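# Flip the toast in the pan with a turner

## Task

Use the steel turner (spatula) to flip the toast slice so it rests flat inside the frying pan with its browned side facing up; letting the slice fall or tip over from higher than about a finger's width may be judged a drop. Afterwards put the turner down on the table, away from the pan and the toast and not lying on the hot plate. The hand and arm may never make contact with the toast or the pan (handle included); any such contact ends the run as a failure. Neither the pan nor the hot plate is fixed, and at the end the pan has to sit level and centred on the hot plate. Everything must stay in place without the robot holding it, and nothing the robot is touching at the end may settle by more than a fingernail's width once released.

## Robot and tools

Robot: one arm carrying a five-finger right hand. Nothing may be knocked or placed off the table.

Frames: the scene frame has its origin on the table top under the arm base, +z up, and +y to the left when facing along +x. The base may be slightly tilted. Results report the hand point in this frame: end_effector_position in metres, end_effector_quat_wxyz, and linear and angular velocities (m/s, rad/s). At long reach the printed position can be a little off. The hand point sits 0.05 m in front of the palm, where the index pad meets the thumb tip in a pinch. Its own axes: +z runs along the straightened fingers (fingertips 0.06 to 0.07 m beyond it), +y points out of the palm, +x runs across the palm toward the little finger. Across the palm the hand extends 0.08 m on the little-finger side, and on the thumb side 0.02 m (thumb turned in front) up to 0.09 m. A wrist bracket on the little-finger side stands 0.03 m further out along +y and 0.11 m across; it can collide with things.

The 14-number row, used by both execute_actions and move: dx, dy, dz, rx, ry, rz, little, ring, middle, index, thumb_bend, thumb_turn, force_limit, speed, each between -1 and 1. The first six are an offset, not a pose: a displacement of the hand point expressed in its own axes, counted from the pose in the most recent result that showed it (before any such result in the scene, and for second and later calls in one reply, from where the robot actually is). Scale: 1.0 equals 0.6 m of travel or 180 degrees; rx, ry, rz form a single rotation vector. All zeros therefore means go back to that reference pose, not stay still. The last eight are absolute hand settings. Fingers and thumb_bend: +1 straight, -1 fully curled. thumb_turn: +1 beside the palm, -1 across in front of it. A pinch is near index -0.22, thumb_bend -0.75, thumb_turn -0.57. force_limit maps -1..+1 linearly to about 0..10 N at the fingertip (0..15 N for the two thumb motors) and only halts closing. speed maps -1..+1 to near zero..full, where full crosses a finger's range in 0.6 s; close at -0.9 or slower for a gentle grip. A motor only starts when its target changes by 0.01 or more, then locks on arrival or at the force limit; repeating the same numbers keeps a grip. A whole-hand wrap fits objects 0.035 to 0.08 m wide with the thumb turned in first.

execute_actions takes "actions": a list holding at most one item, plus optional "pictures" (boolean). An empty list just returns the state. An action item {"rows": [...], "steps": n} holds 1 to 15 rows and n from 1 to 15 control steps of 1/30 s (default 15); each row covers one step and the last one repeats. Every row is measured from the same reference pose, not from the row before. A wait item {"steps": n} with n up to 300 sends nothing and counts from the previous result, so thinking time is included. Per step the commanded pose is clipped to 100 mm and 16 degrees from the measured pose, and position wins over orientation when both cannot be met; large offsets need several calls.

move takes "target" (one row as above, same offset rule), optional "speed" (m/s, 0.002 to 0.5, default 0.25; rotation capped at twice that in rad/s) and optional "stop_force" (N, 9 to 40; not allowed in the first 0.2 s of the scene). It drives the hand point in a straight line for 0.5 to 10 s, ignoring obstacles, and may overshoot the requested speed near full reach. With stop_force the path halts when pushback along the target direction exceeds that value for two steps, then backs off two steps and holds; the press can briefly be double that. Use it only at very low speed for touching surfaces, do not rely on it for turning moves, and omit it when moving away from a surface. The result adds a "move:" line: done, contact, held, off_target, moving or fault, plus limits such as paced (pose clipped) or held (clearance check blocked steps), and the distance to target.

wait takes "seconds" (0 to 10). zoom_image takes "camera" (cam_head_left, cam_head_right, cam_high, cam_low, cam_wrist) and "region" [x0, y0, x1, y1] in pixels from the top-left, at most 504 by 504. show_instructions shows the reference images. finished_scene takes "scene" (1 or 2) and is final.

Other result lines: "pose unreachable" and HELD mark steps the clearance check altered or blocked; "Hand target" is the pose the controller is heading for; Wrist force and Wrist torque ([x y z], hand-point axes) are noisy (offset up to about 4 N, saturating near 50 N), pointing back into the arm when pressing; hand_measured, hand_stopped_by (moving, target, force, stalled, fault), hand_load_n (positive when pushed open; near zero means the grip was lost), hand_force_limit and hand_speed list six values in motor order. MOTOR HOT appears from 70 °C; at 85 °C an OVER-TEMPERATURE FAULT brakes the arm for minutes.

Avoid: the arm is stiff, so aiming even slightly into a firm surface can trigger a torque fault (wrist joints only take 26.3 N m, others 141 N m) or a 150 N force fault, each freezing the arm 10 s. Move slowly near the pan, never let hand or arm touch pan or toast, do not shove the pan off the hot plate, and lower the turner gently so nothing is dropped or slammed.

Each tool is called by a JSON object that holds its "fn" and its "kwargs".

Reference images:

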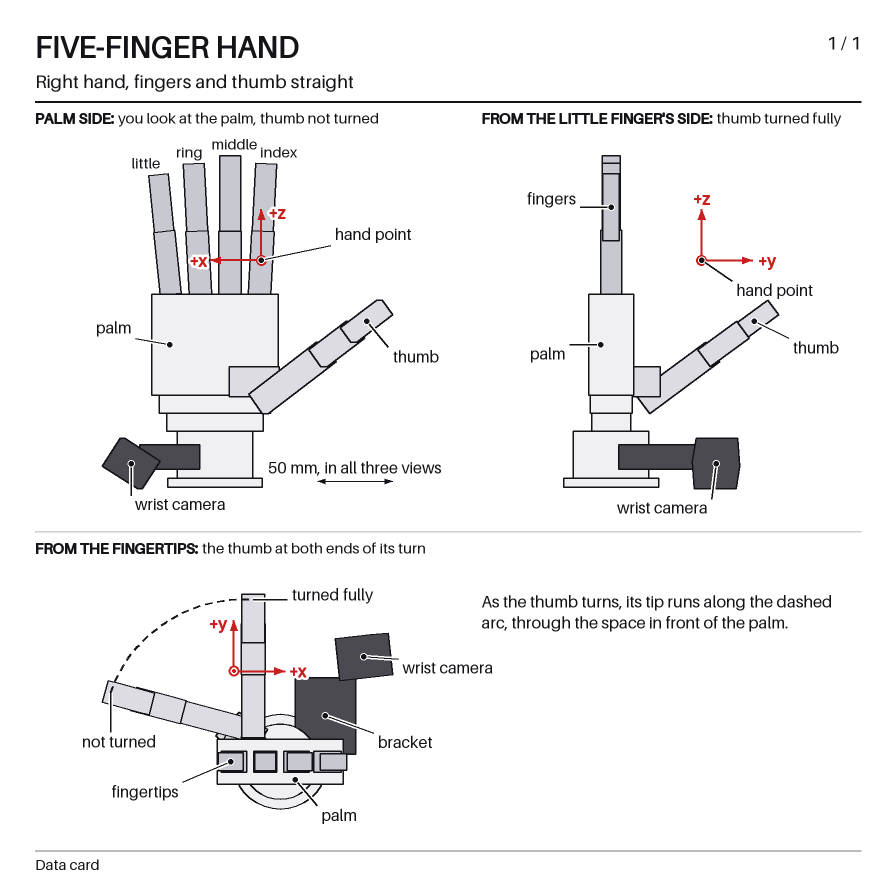

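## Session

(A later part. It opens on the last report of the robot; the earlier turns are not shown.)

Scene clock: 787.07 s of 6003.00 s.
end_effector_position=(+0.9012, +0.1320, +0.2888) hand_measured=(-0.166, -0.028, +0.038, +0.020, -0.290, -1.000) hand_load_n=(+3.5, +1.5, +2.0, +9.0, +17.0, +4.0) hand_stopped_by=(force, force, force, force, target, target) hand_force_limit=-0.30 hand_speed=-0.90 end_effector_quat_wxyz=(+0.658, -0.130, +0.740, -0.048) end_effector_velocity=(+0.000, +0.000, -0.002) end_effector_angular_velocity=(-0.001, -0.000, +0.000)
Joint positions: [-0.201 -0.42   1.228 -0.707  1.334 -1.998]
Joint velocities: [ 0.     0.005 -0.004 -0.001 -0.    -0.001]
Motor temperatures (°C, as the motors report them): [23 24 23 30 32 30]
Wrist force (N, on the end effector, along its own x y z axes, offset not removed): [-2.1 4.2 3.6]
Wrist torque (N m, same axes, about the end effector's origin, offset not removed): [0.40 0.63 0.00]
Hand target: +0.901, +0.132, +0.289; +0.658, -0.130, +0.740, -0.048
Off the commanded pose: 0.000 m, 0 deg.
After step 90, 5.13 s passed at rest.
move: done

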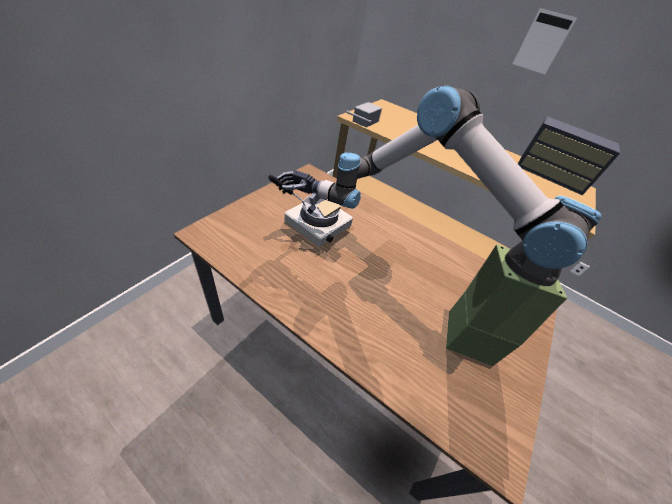

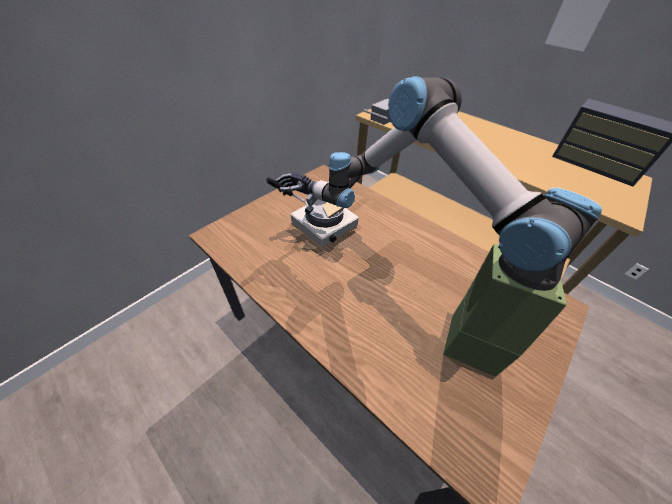

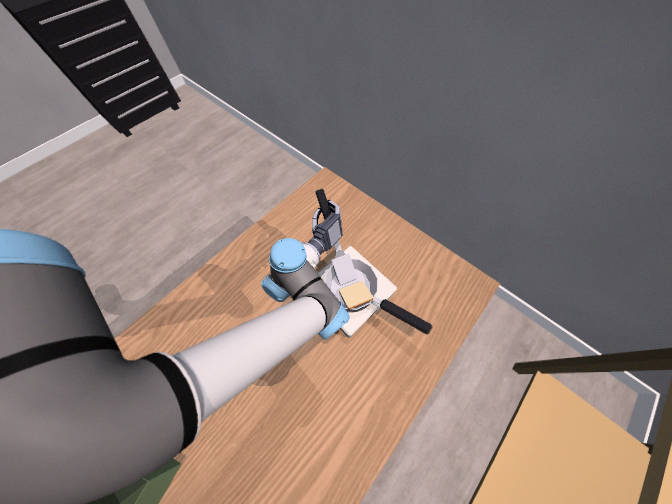

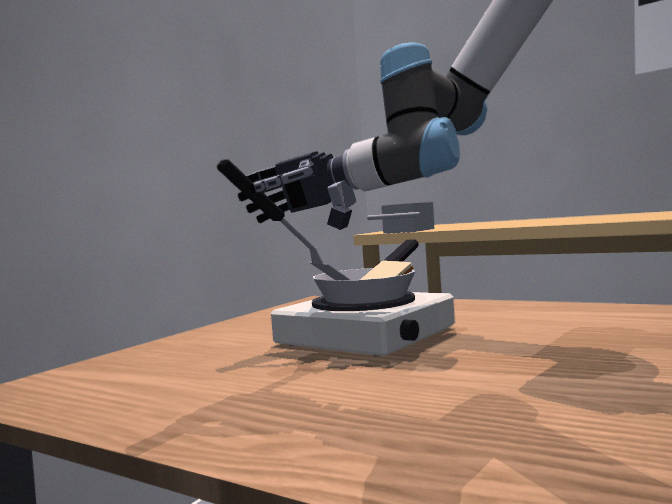

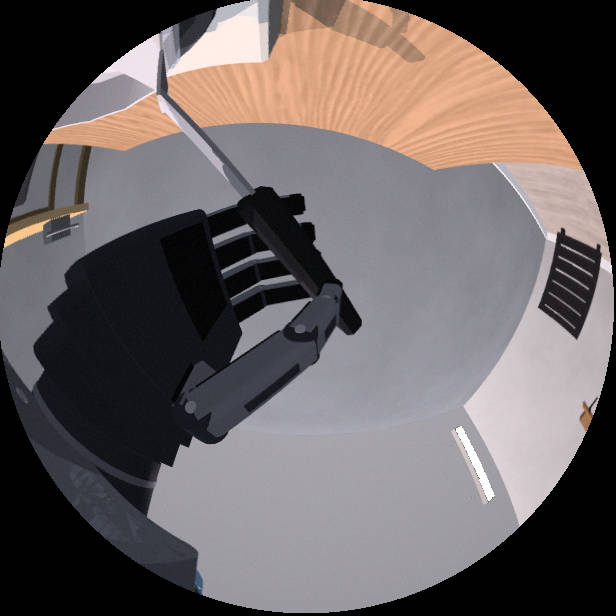

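{"fn": "execute_actions", "kwargs": {"actions": [{"rows":[[0.0131,-0.0053,0.0024,0,0,0,-0.35,-0.38,-0.35,-0.3,-0.3,-1,-0.3,-0.9]],"steps":15}], "pictures": false}}

{"fn": "execute_actions", "kwargs": {"actions": [{"rows":[[0.0032,0.0008,0.0004,0,0,0,-0.35,-0.38,-0.35,-0.3,-0.3,-1,-0.3,-0.9]],"steps":15}], "pictures": false}}

Scene clock: 792.80 s of 6003.00 s.
end_effector_position=(+0.9022, +0.1272, +0.2820) hand_measured=(-0.166, -0.028, +0.038, +0.020, -0.290, -1.000) hand_load_n=(+3.5, +1.5, +1.5, +9.0, +17.0, +4.0) hand_stopped_by=(force, force, force, force, target, target) hand_force_limit=-0.30 hand_speed=-0.90 end_effector_quat_wxyz=(+0.658, -0.130, +0.740, -0.048) end_effector_velocity=(+0.000, -0.001, -0.002) end_effector_angular_velocity=(+0.000, +0.001, -0.001)
Joint positions: [-0.21  -0.408  1.22  -0.711  1.326 -1.999]
Joint velocities: [-0.002  0.003 -0.002 -0.    -0.001  0.   ]
Motor temperatures (°C, as the motors report them): [23 24 23 30 32 30]
Wrist force (N, on the end effector, along its own x y z axes, offset not removed): [-0.5 2.1 2.6]
Wrist torque (N m, same axes, about the end effector's origin, offset not removed): [0.09 0.26 -0.03]
Hand target: +0.902, +0.127, +0.282; +0.658, -0.130, +0.740, -0.048
Off the commanded pose: 0.000 m, 0 deg.
Steps of this call (steps 1 to 90: nothing new was sent; then 2.23 s passed at rest; steps 91 to 105: all 15 steps of this action). Readings (end_effector_position | what the end effector reports):
91: (+0.9012, +0.1321, +0.2885) | hand_measured=(-0.166, -0.028, +0.038, +0.020, -0.290, -1.000) hand_load_n=(+3.5, +1.5, +2.0, +9.0, +17.0, +4.0) hand_stopped_by=(force, force, force, force, target, target) hand_force_limit=-0.30 hand_speed=-0.90
92: (+0.9014, +0.1316, +0.2877) | hand_measured=(-0.166, -0.028, +0.038, +0.020, -0.290, -1.000) hand_load_n=(+3.5, +1.5, +1.5, +9.0, +17.0, +4.0) hand_stopped_by=(force, force, force, force, target, target) hand_force_limit=-0.30 hand_speed=-0.90
94: (+0.9016, +0.1298, +0.2853) | hand_measured=(-0.166, -0.028, +0.038, +0.020, -0.290, -1.000) hand_load_n=(+3.5, +1.5, +1.5, +9.0, +17.0, +4.0) hand_stopped_by=(force, force, force, force, target, target) hand_force_limit=-0.30 hand_speed=-0.90
98: (+0.9020, +0.1280, +0.2829) | hand_measured=(-0.166, -0.028, +0.038, +0.020, -0.290, -1.000) hand_load_n=(+3.5, +1.5, +2.0, +9.0, +17.0, +4.0) hand_stopped_by=(force, force, force, force, target, target) hand_force_limit=-0.30 hand_speed=-0.90
105: the state above

Scene clock: 793.30 s of 6003.00 s.
end_effector_position=(+0.9022, +0.1272, +0.2800) hand_measured=(-0.166, -0.028, +0.038, +0.020, -0.290, -1.000) hand_load_n=(+3.5, +1.5, +1.5, +9.0, +17.0, +4.0) hand_stopped_by=(force, force, force, force, target, target) hand_force_limit=-0.30 hand_speed=-0.90 end_effector_quat_wxyz=(+0.658, -0.130, +0.740, -0.048) end_effector_velocity=(+0.000, +0.000, -0.000) end_effector_angular_velocity=(-0.000, -0.001, +0.000)
Joint positions: [-0.21  -0.404  1.218 -0.713  1.326 -1.999]
Joint velocities: [-0.     0.    -0.001 -0.    -0.001 -0.   ]
Motor temperatures (°C, as the motors report them): [23 24 23 30 32 30]
Wrist force (N, on the end effector, along its own x y z axes, offset not removed): [-0.8 1.9 4.0]
Wrist torque (N m, same axes, about the end effector's origin, offset not removed): [-0.07 0.11 -0.22]
Hand target: +0.902, +0.127, +0.280; +0.658, -0.130, +0.740, -0.048
Off the commanded pose: 0.000 m, 0 deg.
Steps of this call (steps 1 to 15: all 15 steps of this action). Readings (end_effector_position | what the end effector reports):
1: (+0.9022, +0.1272, +0.2819) | hand_measured=(-0.166, -0.028, +0.038, +0.020, -0.290, -1.000) hand_load_n=(+3.5, +1.5, +1.5, +9.0, +17.0, +4.0) hand_stopped_by=(force, force, force, force, target, target) hand_force_limit=-0.30 hand_speed=-0.90
2: (+0.9022, +0.1272, +0.2817) | hand_measured=(-0.166, -0.028, +0.038, +0.020, -0.290, -1.000) hand_load_n=(+3.5, +1.5, +1.5, +9.0, +17.0, +4.0) hand_stopped_by=(force, force, force, force, target, target) hand_force_limit=-0.30 hand_speed=-0.90
4: (+0.9022, +0.1272, +0.2810) | hand_measured=(-0.166, -0.028, +0.038, +0.020, -0.290, -1.000) hand_load_n=(+3.5, +1.5, +2.0, +9.0, +17.0, +4.0) hand_stopped_by=(force, force, force, force, target, target) hand_force_limit=-0.30 hand_speed=-0.90
8: (+0.9022, +0.1272, +0.2803) | hand_measured=(-0.166, -0.028, +0.038, +0.020, -0.290, -1.000) hand_load_n=(+3.5, +1.5, +1.5, +9.0, +17.0, +4.0) hand_stopped_by=(force, force, force, force, target, target) hand_force_limit=-0.30 hand_speed=-0.90
15: the state above

{"fn": "execute_actions", "kwargs": {"actions": [{"rows":[[0.0032,0.0008,0.0004,0,0,0,-0.35,-0.38,-0.35,-0.3,-0.3,-1,-0.3,-0.9]],"steps":15}], "pictures": false}}

Scene clock: 799.83 s of 6003.00 s.
end_effector_position=(+0.9021, +0.1272, +0.2781) hand_measured=(-0.166, -0.028, +0.038, +0.020, -0.290, -1.000) hand_load_n=(+3.0, +1.5, +2.0, +9.5, +16.5, +4.5) hand_stopped_by=(force, force, force, force, target, target) hand_force_limit=-0.30 hand_speed=-0.90 end_effector_quat_wxyz=(+0.658, -0.130, +0.740, -0.048) end_effector_velocity=(-0.000, +0.000, -0.001) end_effector_angular_velocity=(-0.000, +0.000, +0.001)
Joint positions: [-0.21  -0.401  1.216 -0.715  1.325 -1.999]
Joint velocities: [-0.     0.001 -0.    -0.    -0.001 -0.   ]
Motor temperatures (°C, as the motors report them): [23 24 23 30 32 30]
Wrist force (N, on the end effector, along its own x y z axes, offset not removed): [1.6 1.4 4.0]
Wrist torque (N m, same axes, about the end effector's origin, offset not removed): [-0.13 -0.30 0.01]
Hand target: +0.902, +0.127, +0.278; +0.658, -0.130, +0.740, -0.048
Off the commanded pose: 0.000 m, 0 deg.
Steps of this call (steps 1 to 90: nothing new was sent; then 3.03 s passed at rest; steps 91 to 105: all 15 steps of this action). Readings (end_effector_position | what the end effector reports):
91: (+0.9022, +0.1272, +0.2800) | hand_measured=(-0.166, -0.028, +0.038, +0.020, -0.290, -1.000) hand_load_n=(+3.5, +1.5, +2.0, +9.0, +17.0, +4.0) hand_stopped_by=(force, force, force, force, target, target) hand_force_limit=-0.30 hand_speed=-0.90
92: (+0.9022, +0.1272, +0.2797) | hand_measured=(-0.166, -0.028, +0.038, +0.020, -0.290, -1.000) hand_load_n=(+3.5, +1.5, +1.5, +9.0, +17.0, +4.0) hand_stopped_by=(force, force, force, force, target, target) hand_force_limit=-0.30 hand_speed=-0.90
94: (+0.9021, +0.1272, +0.2790) | hand_measured=(-0.166, -0.028, +0.038, +0.020, -0.290, -1.000) hand_load_n=(+3.5, +1.5, +2.0, +9.0, +17.0, +4.0) hand_stopped_by=(force, force, force, force, target, target) hand_force_limit=-0.30 hand_speed=-0.90
98: (+0.9021, +0.1272, +0.2784) | hand_measured=(-0.166, -0.028, +0.038, +0.020, -0.290, -1.000) hand_load_n=(+3.5, +1.5, +2.0, +9.0, +16.5, +4.5) hand_stopped_by=(force, force, force, force, target, target) hand_force_limit=-0.30 hand_speed=-0.90
105: the state above

{"fn": "move", "kwargs": {"target": [0.0421,0.0114,0.0061,-0.0006,0.0228,-0.0381,-0.35,-0.38,-0.35,-0.3,-0.3,-1,-0.3,-0.9], "speed": 0.03}}

{"fn": "move", "kwargs": {"target": [0.0500,0.0137,0.0073,-0.0006,0.0228,-0.0381,-0.35,-0.38,-0.35,-0.3,-0.3,-1,-0.3,-0.9], "speed": 0.03}}

{"fn": "zoom_image", "kwargs": {"camera": "cam_low", "region": [280,200,430,320]}}

Scene clock: 811.17 s of 6003.00 s.
end_effector_position=(+0.9024, +0.1277, +0.2520) hand_measured=(-0.166, -0.028, +0.038, +0.020, -0.290, -1.000) hand_load_n=(+4.0, +1.5, +2.0, +9.0, +17.0, +4.0) hand_stopped_by=(force, force, force, force, target, target) hand_force_limit=-0.30 hand_speed=-0.90 end_effector_quat_wxyz=(+0.627, -0.172, +0.754, -0.090) end_effector_velocity=(-0.000, +0.000, -0.003) end_effector_angular_velocity=(-0.012, +0.006, +0.001)
Joint positions: [-0.204 -0.381  1.178 -0.631  1.364 -2.131]
Joint velocities: [ 0.001  0.002 -0.004  0.009  0.004 -0.013]
Motor temperatures (°C, as the motors report them): [23 24 23 30 32 30]
Wrist force (N, on the end effector, along its own x y z axes, offset not removed): [0.9 0.5 2.7]
Wrist torque (N m, same axes, about the end effector's origin, offset not removed): [-0.36 0.08 0.18]
Hand target: +0.902, +0.128, +0.252; +0.627, -0.173, +0.754, -0.091
Off the commanded pose: 0.000 m, 0 deg.
After step 90, 5.77 s passed at rest.
move: done

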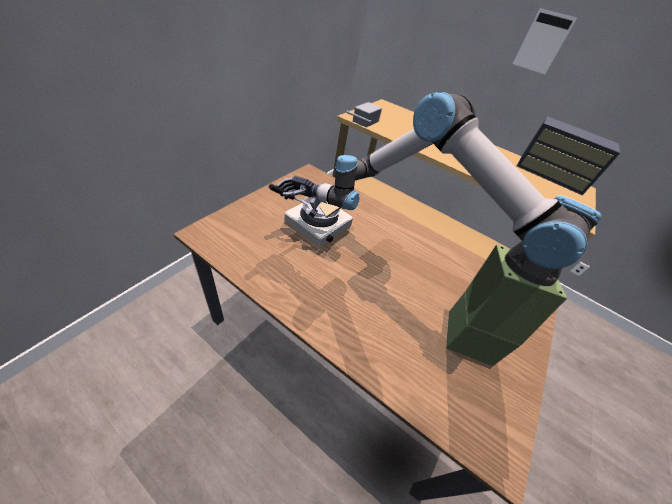

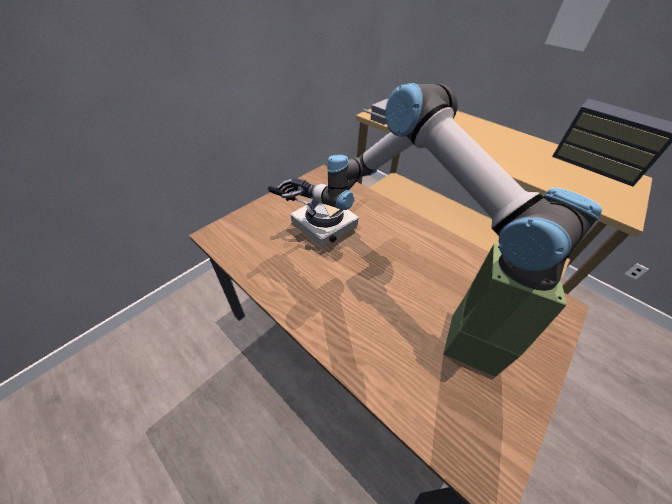

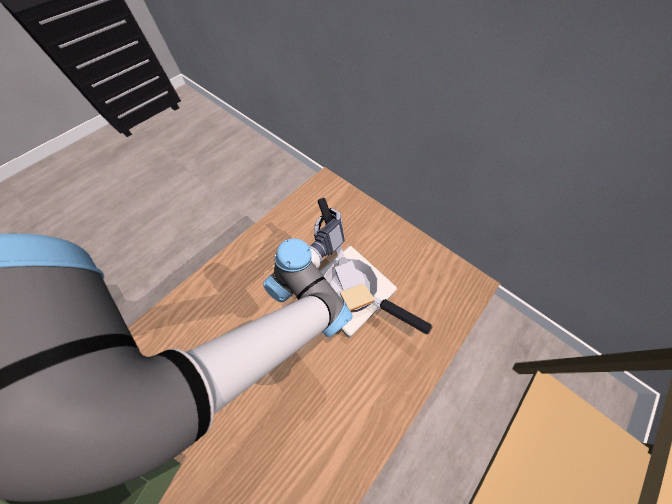

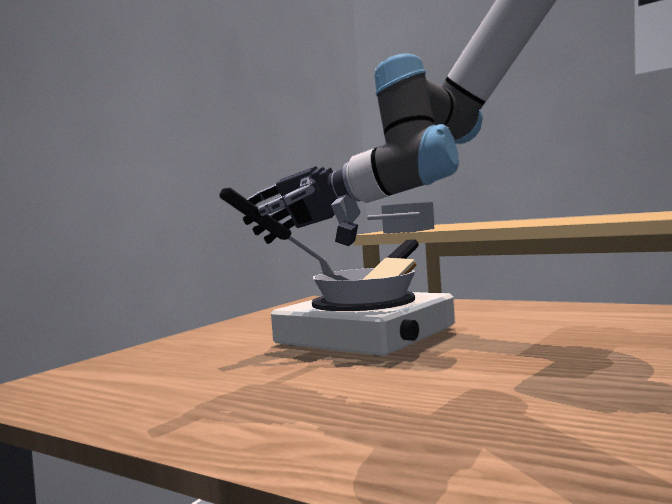

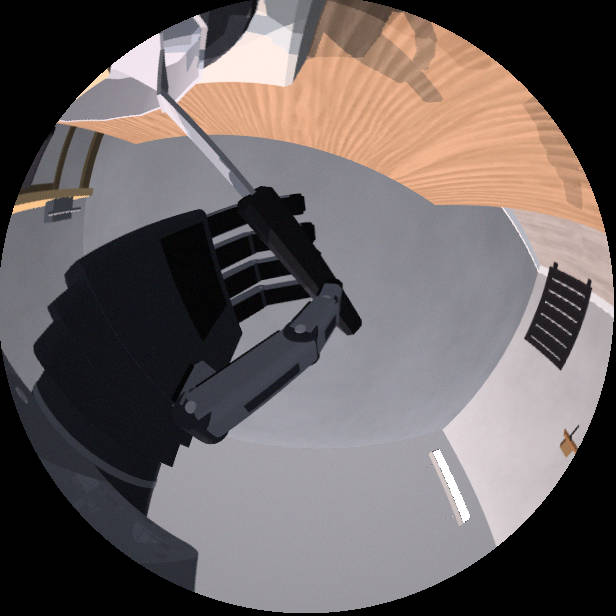

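Scene clock: 813.77 s of 6003.00 s.
end_effector_position=(+0.9009, +0.1244, +0.2211) hand_measured=(-0.166, -0.028, +0.038, +0.020, -0.290, -1.000) hand_load_n=(+4.0, +1.5, +1.5, +9.0, +17.0, +4.0) hand_stopped_by=(force, force, force, force, target, target) hand_force_limit=-0.30 hand_speed=-0.90 end_effector_quat_wxyz=(+0.594, -0.214, +0.764, -0.133) end_effector_velocity=(+0.000, -0.001, -0.002) end_effector_angular_velocity=(-0.010, +0.005, -0.002)
Joint positions: [-0.2   -0.351  1.136 -0.56   1.408 -2.26 ]
Joint velocities: [ 0.     0.003 -0.004  0.006  0.005 -0.01 ]
Motor temperatures (°C, as the motors report them): [23 24 23 30 32 30]
Wrist force (N, on the end effector, along its own x y z axes, offset not removed): [1.2 4.1 4.1]
Wrist torque (N m, same axes, about the end effector's origin, offset not removed): [0.27 -0.13 0.19]
Hand target: +0.901, +0.124, +0.221; +0.593, -0.214, +0.764, -0.133
Off the commanded pose: 0.000 m, 0 deg.
move: done

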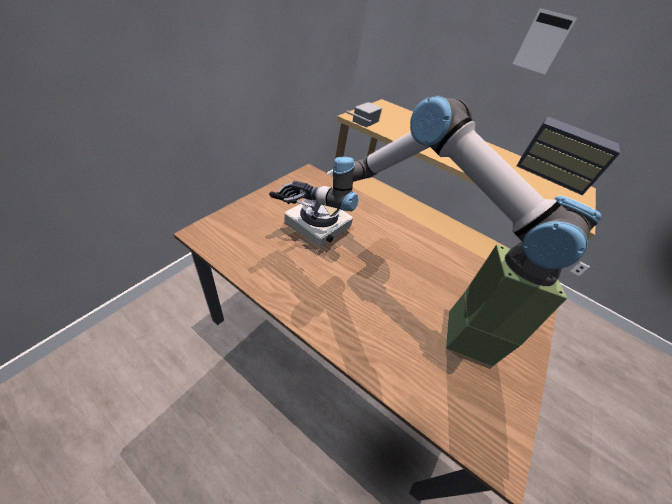

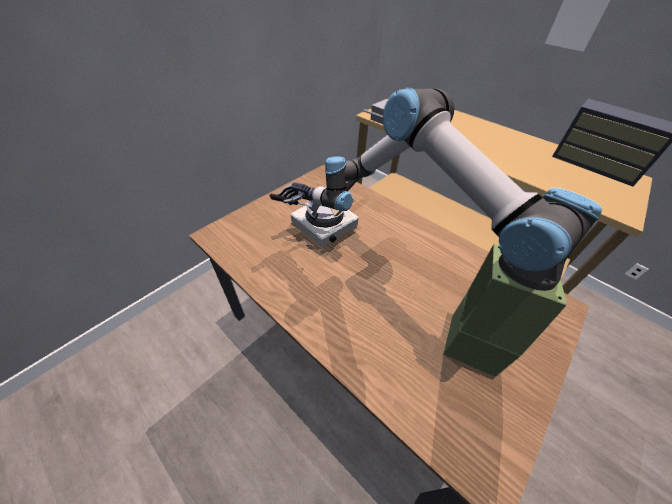

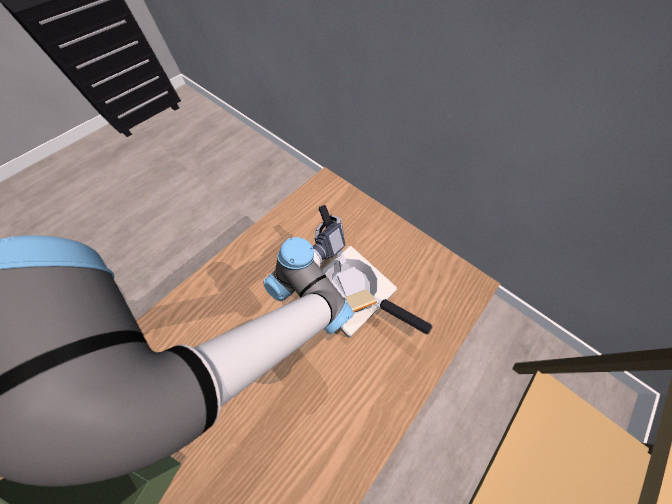

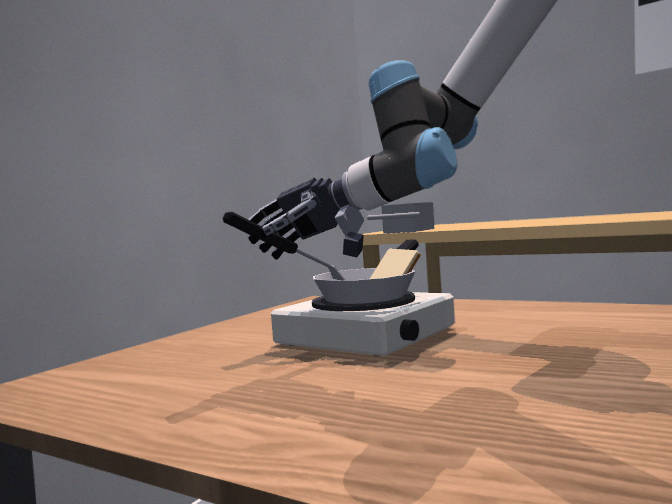

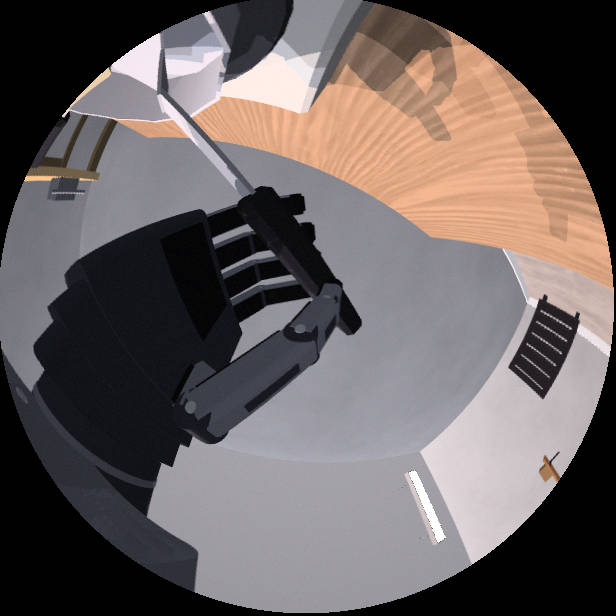

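Region (280, 200, 430, 320) of cam_low's 672x504 image, scaled by 3.360, with more detail than that image has; it fills the top 403 rows of this view, and the rest is white.

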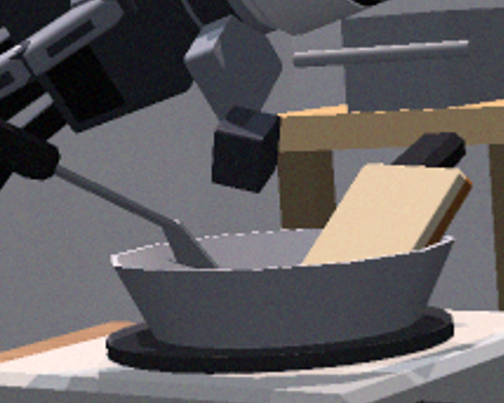

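{"fn": "move", "kwargs": {"target": [0.0205,-0.0234,-0.0144,0,0,0,-0.35,-0.38,-0.35,-0.3,-0.3,-1,-0.3,-0.9], "speed": 0.01}}

{"fn": "zoom_image", "kwargs": {"camera": "cam_low", "region": [280,200,430,320]}}

{"fn": "zoom_image", "kwargs": {"camera": "cam_high", "region": [310,230,400,320]}}

Scene clock: 821.70 s of 6003.00 s.
end_effector_position=(+0.8925, +0.1060, +0.2193) hand_measured=(-0.166, -0.028, +0.038, +0.020, -0.290, -1.000) hand_load_n=(+3.0, +1.5, +2.0, +9.5, +16.5, +5.0) hand_stopped_by=(force, force, force, force, target, target) hand_force_limit=-0.30 hand_speed=-0.90 end_effector_quat_wxyz=(+0.594, -0.214, +0.764, -0.133) end_effector_velocity=(-0.001, -0.002, -0.000) end_effector_angular_velocity=(+0.001, +0.000, -0.000)
Joint positions: [-0.23  -0.369  1.176 -0.581  1.379 -2.267]
Joint velocities: [-0.004 -0.002  0.005 -0.003 -0.004 -0.   ]
Motor temperatures (°C, as the motors report them): [23 24 23 30 32 30]
Wrist force (N, on the end effector, along its own x y z axes, offset not removed): [-1.1 0.5 2.7]
Wrist torque (N m, same axes, about the end effector's origin, offset not removed): [-0.39 0.07 0.20]
Hand target: +0.892, +0.106, +0.219; +0.594, -0.214, +0.764, -0.133
Off the commanded pose: 0.000 m, 0 deg.
After step 90, 2.67 s passed at rest.
move: done

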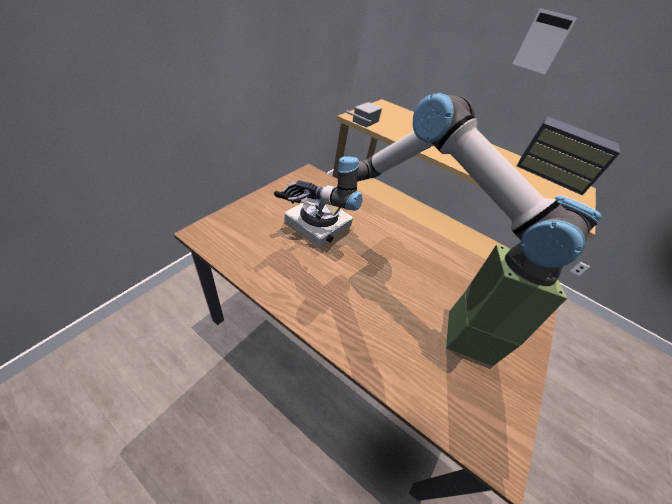

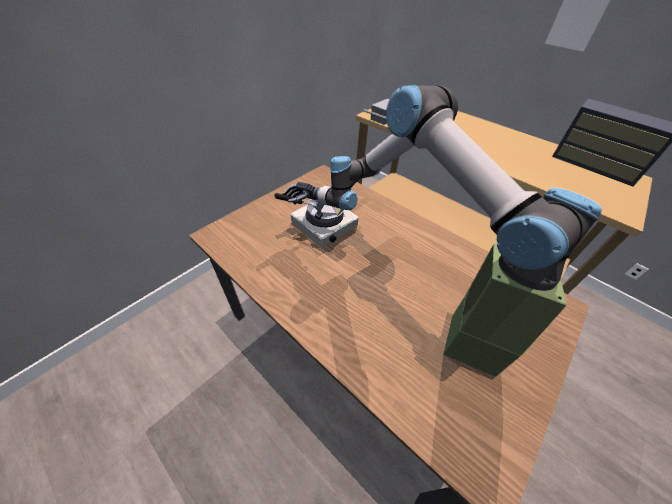

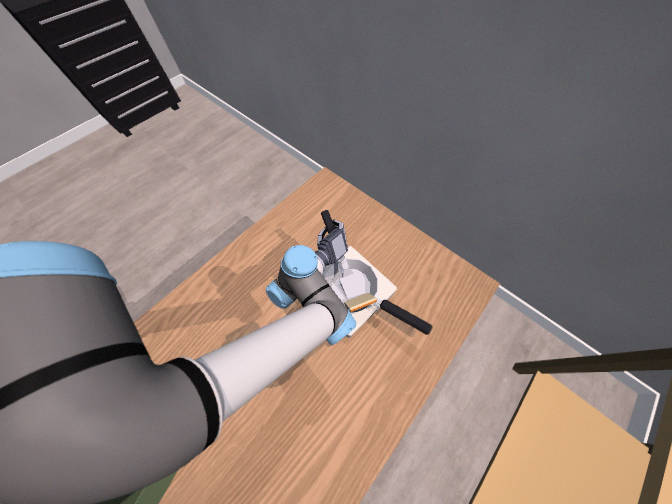

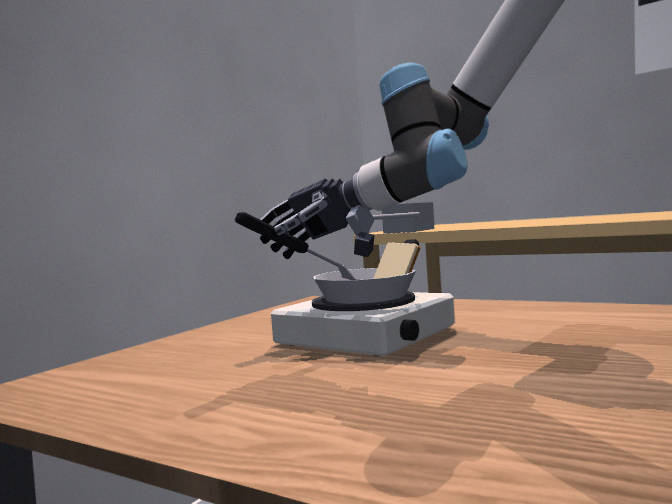

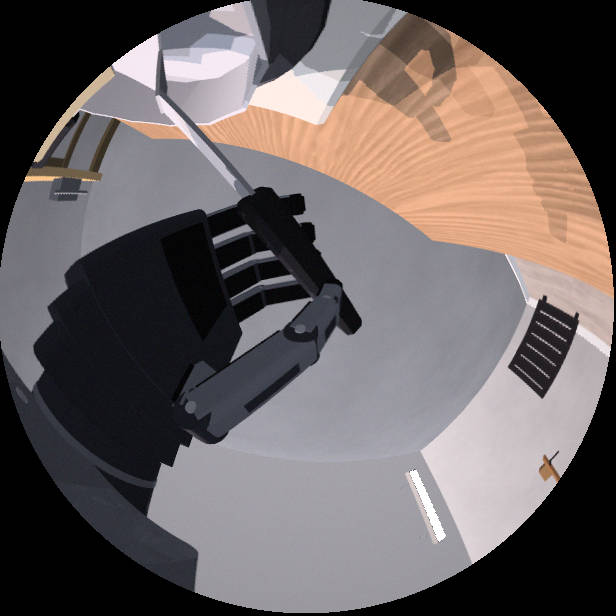

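Region (280, 200, 430, 320) of cam_low's 672x504 image, scaled by 3.360, with more detail than that image has; it fills the top 403 rows of this view, and the rest is white.

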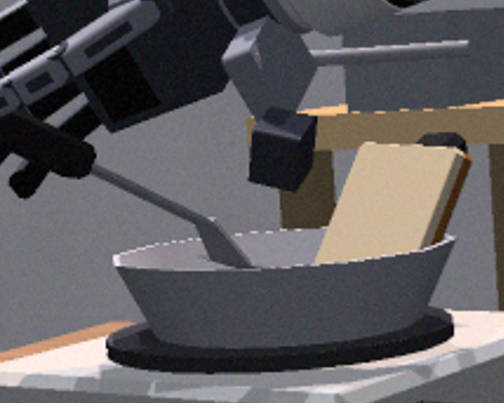

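Region (310, 230, 400, 320) of cam_high's 672x504 image, scaled by 5.600, with more detail than that image has.

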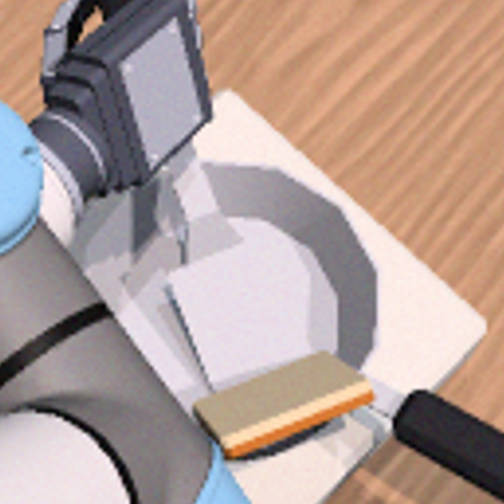

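{"fn": "move", "kwargs": {"target": [0.0174,0.0630,0.0374,-0.0006,0.0228,-0.0381,-0.35,-0.38,-0.35,-0.3,-0.3,-1,-0.3,-0.9], "speed": 0.025}}

{"fn": "zoom_image", "kwargs": {"camera": "cam_low", "region": [280,200,430,320]}}

{"fn": "zoom_image", "kwargs": {"camera": "cam_high", "region": [310,230,400,320]}}

Scene clock: 835.13 s of 6003.00 s.
end_effector_position=(+0.9056, +0.1349, +0.1875) hand_measured=(-0.166, -0.028, +0.038, +0.020, -0.290, -1.000) hand_load_n=(+4.0, +1.5, +2.0, +9.0, +17.0, +4.0) hand_stopped_by=(force, force, force, force, target, target) hand_force_limit=-0.30 hand_speed=-0.90 end_effector_quat_wxyz=(+0.557, -0.255, +0.771, -0.175) end_effector_velocity=(+0.001, +0.001, -0.001) end_effector_angular_velocity=(-0.006, +0.003, -0.000)
Joint positions: [-0.17  -0.294  1.048 -0.476  1.484 -2.378]
Joint velocities: [ 0.003  0.004 -0.008  0.006  0.005 -0.005]
Motor temperatures (°C, as the motors report them): [23 24 23 30 32 30]
Wrist force (N, on the end effector, along its own x y z axes, offset not removed): [0.9 0.6 2.3]
Wrist torque (N m, same axes, about the end effector's origin, offset not removed): [-0.17 -0.01 0.23]
Hand target: +0.906, +0.135, +0.187; +0.557, -0.255, +0.771, -0.175
Off the commanded pose: 0.000 m, 0 deg.
After step 90, 7.33 s passed at rest.
move: done

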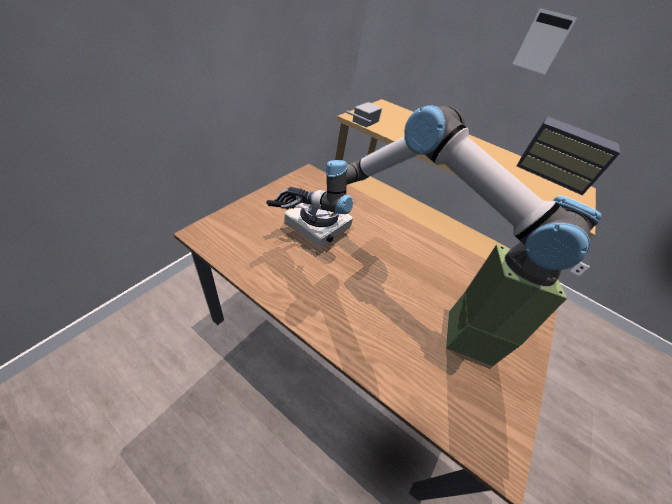

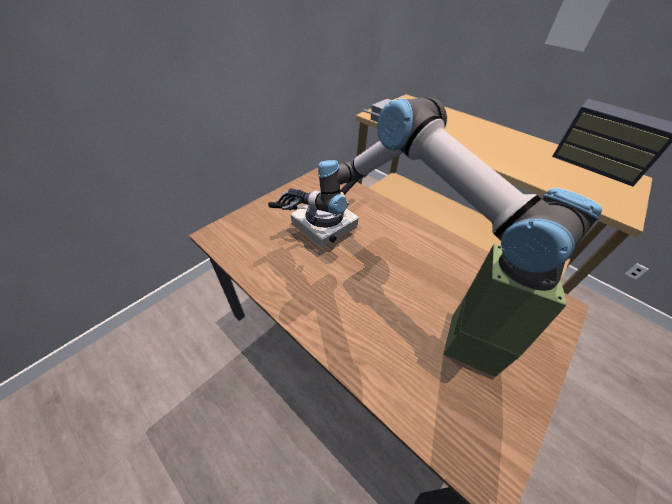

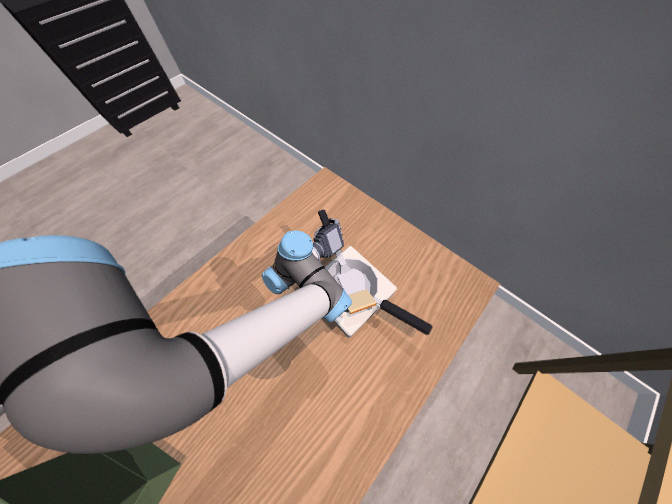

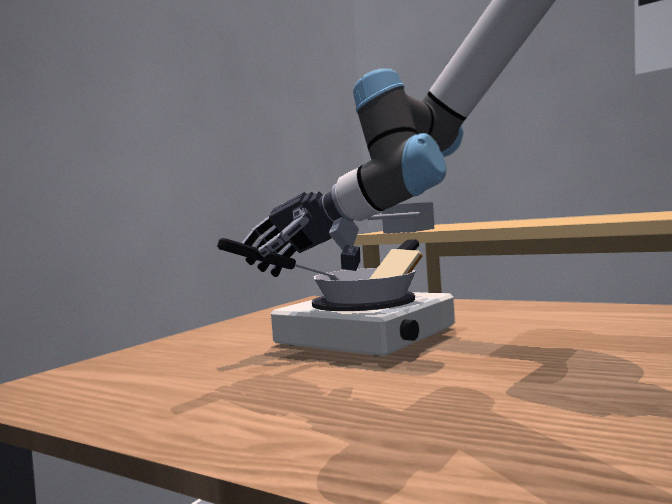

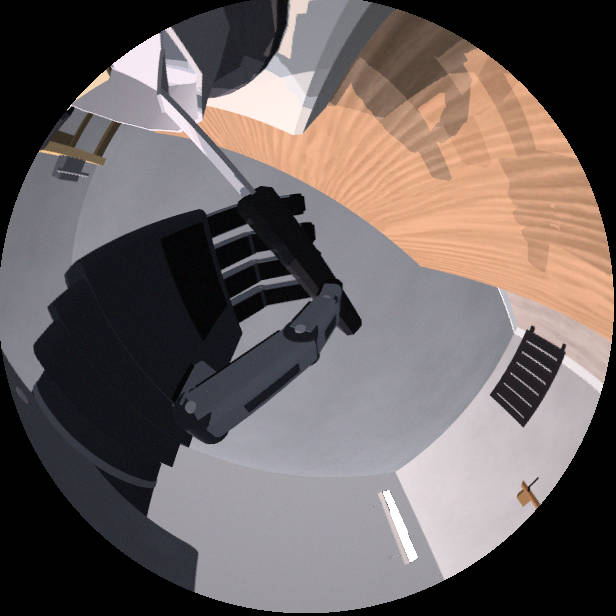

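Region (280, 200, 430, 320) of cam_low's 672x504 image, scaled by 3.360, with more detail than that image has; it fills the top 403 rows of this view, and the rest is white.

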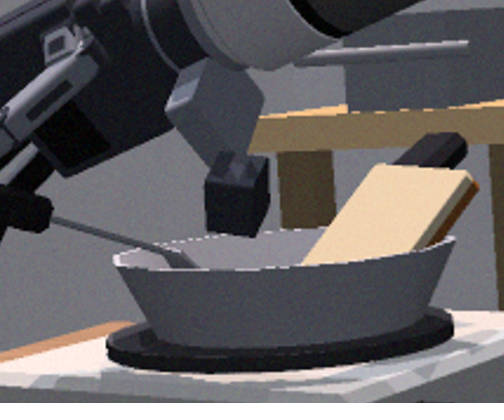

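Region (310, 230, 400, 320) of cam_high's 672x504 image, scaled by 5.600, with more detail than that image has.

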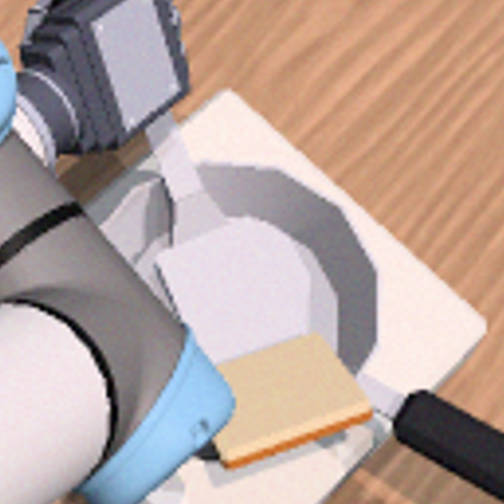

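{"fn": "move", "kwargs": {"target": [0.0128,-0.0131,-0.0080,0,0,0,-0.35,-0.38,-0.35,-0.3,-0.3,-1,-0.3,-0.9], "speed": 0.03}}

{"fn": "zoom_image", "kwargs": {"camera": "cam_low", "region": [280,200,430,320]}}

{"fn": "zoom_image", "kwargs": {"camera": "cam_high", "region": [310,230,400,320]}}

Scene clock: 841.77 s of 6003.00 s.
end_effector_position=(+0.9008, +0.1242, +0.1874) hand_measured=(-0.166, -0.028, +0.038, +0.020, -0.290, -1.000) hand_load_n=(+4.0, +1.5, +1.5, +9.0, +17.0, +4.0) hand_stopped_by=(force, force, force, force, target, target) hand_force_limit=-0.30 hand_speed=-0.90 end_effector_quat_wxyz=(+0.557, -0.255, +0.771, -0.175) end_effector_velocity=(-0.001, -0.002, +0.000) end_effector_angular_velocity=(-0.000, -0.000, -0.000)
Joint positions: [-0.186 -0.307  1.076 -0.49   1.468 -2.383]
Joint velocities: [-0.003 -0.003  0.006 -0.003 -0.003 -0.001]
Motor temperatures (°C, as the motors report them): [23 24 23 30 32 30]
Wrist force (N, on the end effector, along its own x y z axes, offset not removed): [-2.0 4.6 1.2]
Wrist torque (N m, same axes, about the end effector's origin, offset not removed): [0.16 0.40 -0.04]
Hand target: +0.901, +0.124, +0.187; +0.557, -0.255, +0.771, -0.175
Off the commanded pose: 0.000 m, 0 deg.
After step 90, 2.83 s passed at rest.
move: done

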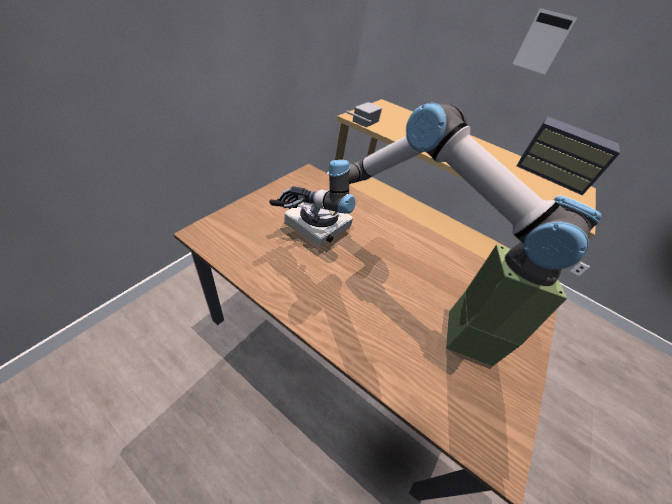

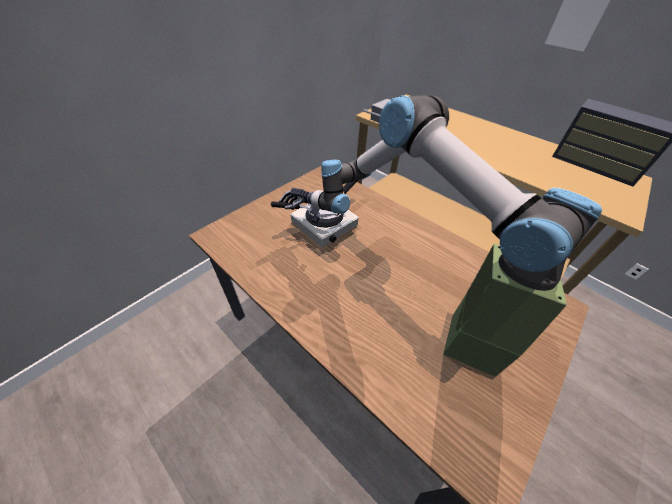

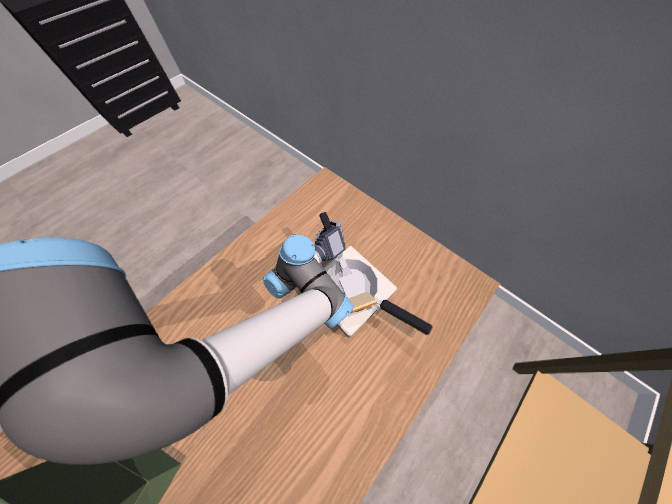

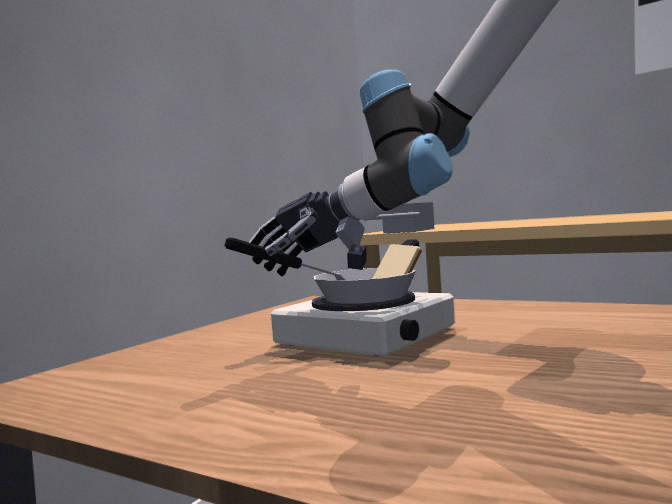

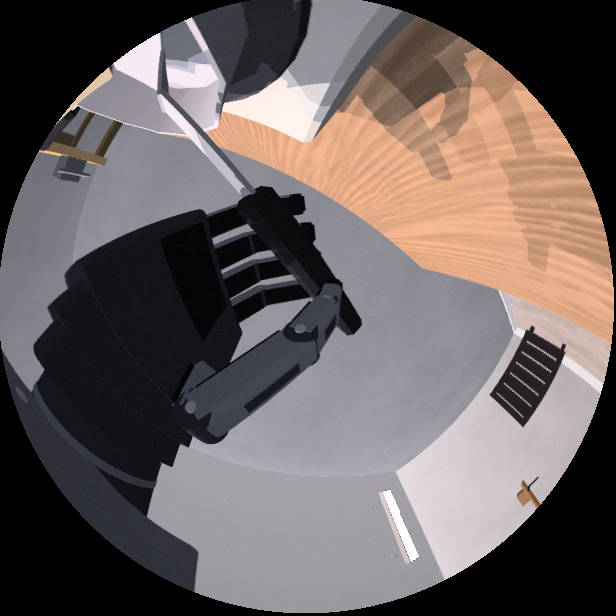

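Region (280, 200, 430, 320) of cam_low's 672x504 image, scaled by 3.360, with more detail than that image has; it fills the top 403 rows of this view, and the rest is white.

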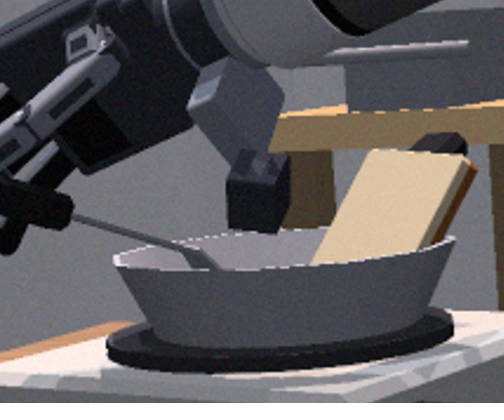

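Region (310, 230, 400, 320) of cam_high's 672x504 image, scaled by 5.600, with more detail than that image has.

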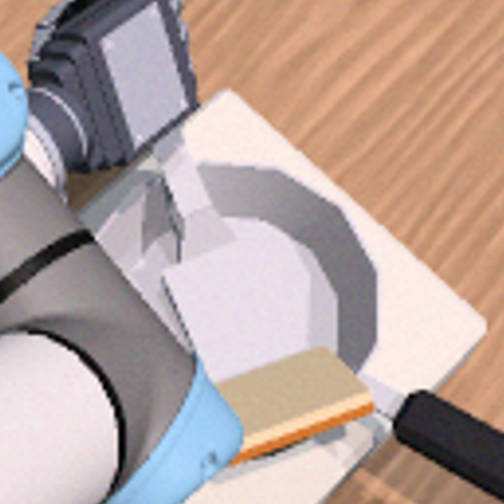

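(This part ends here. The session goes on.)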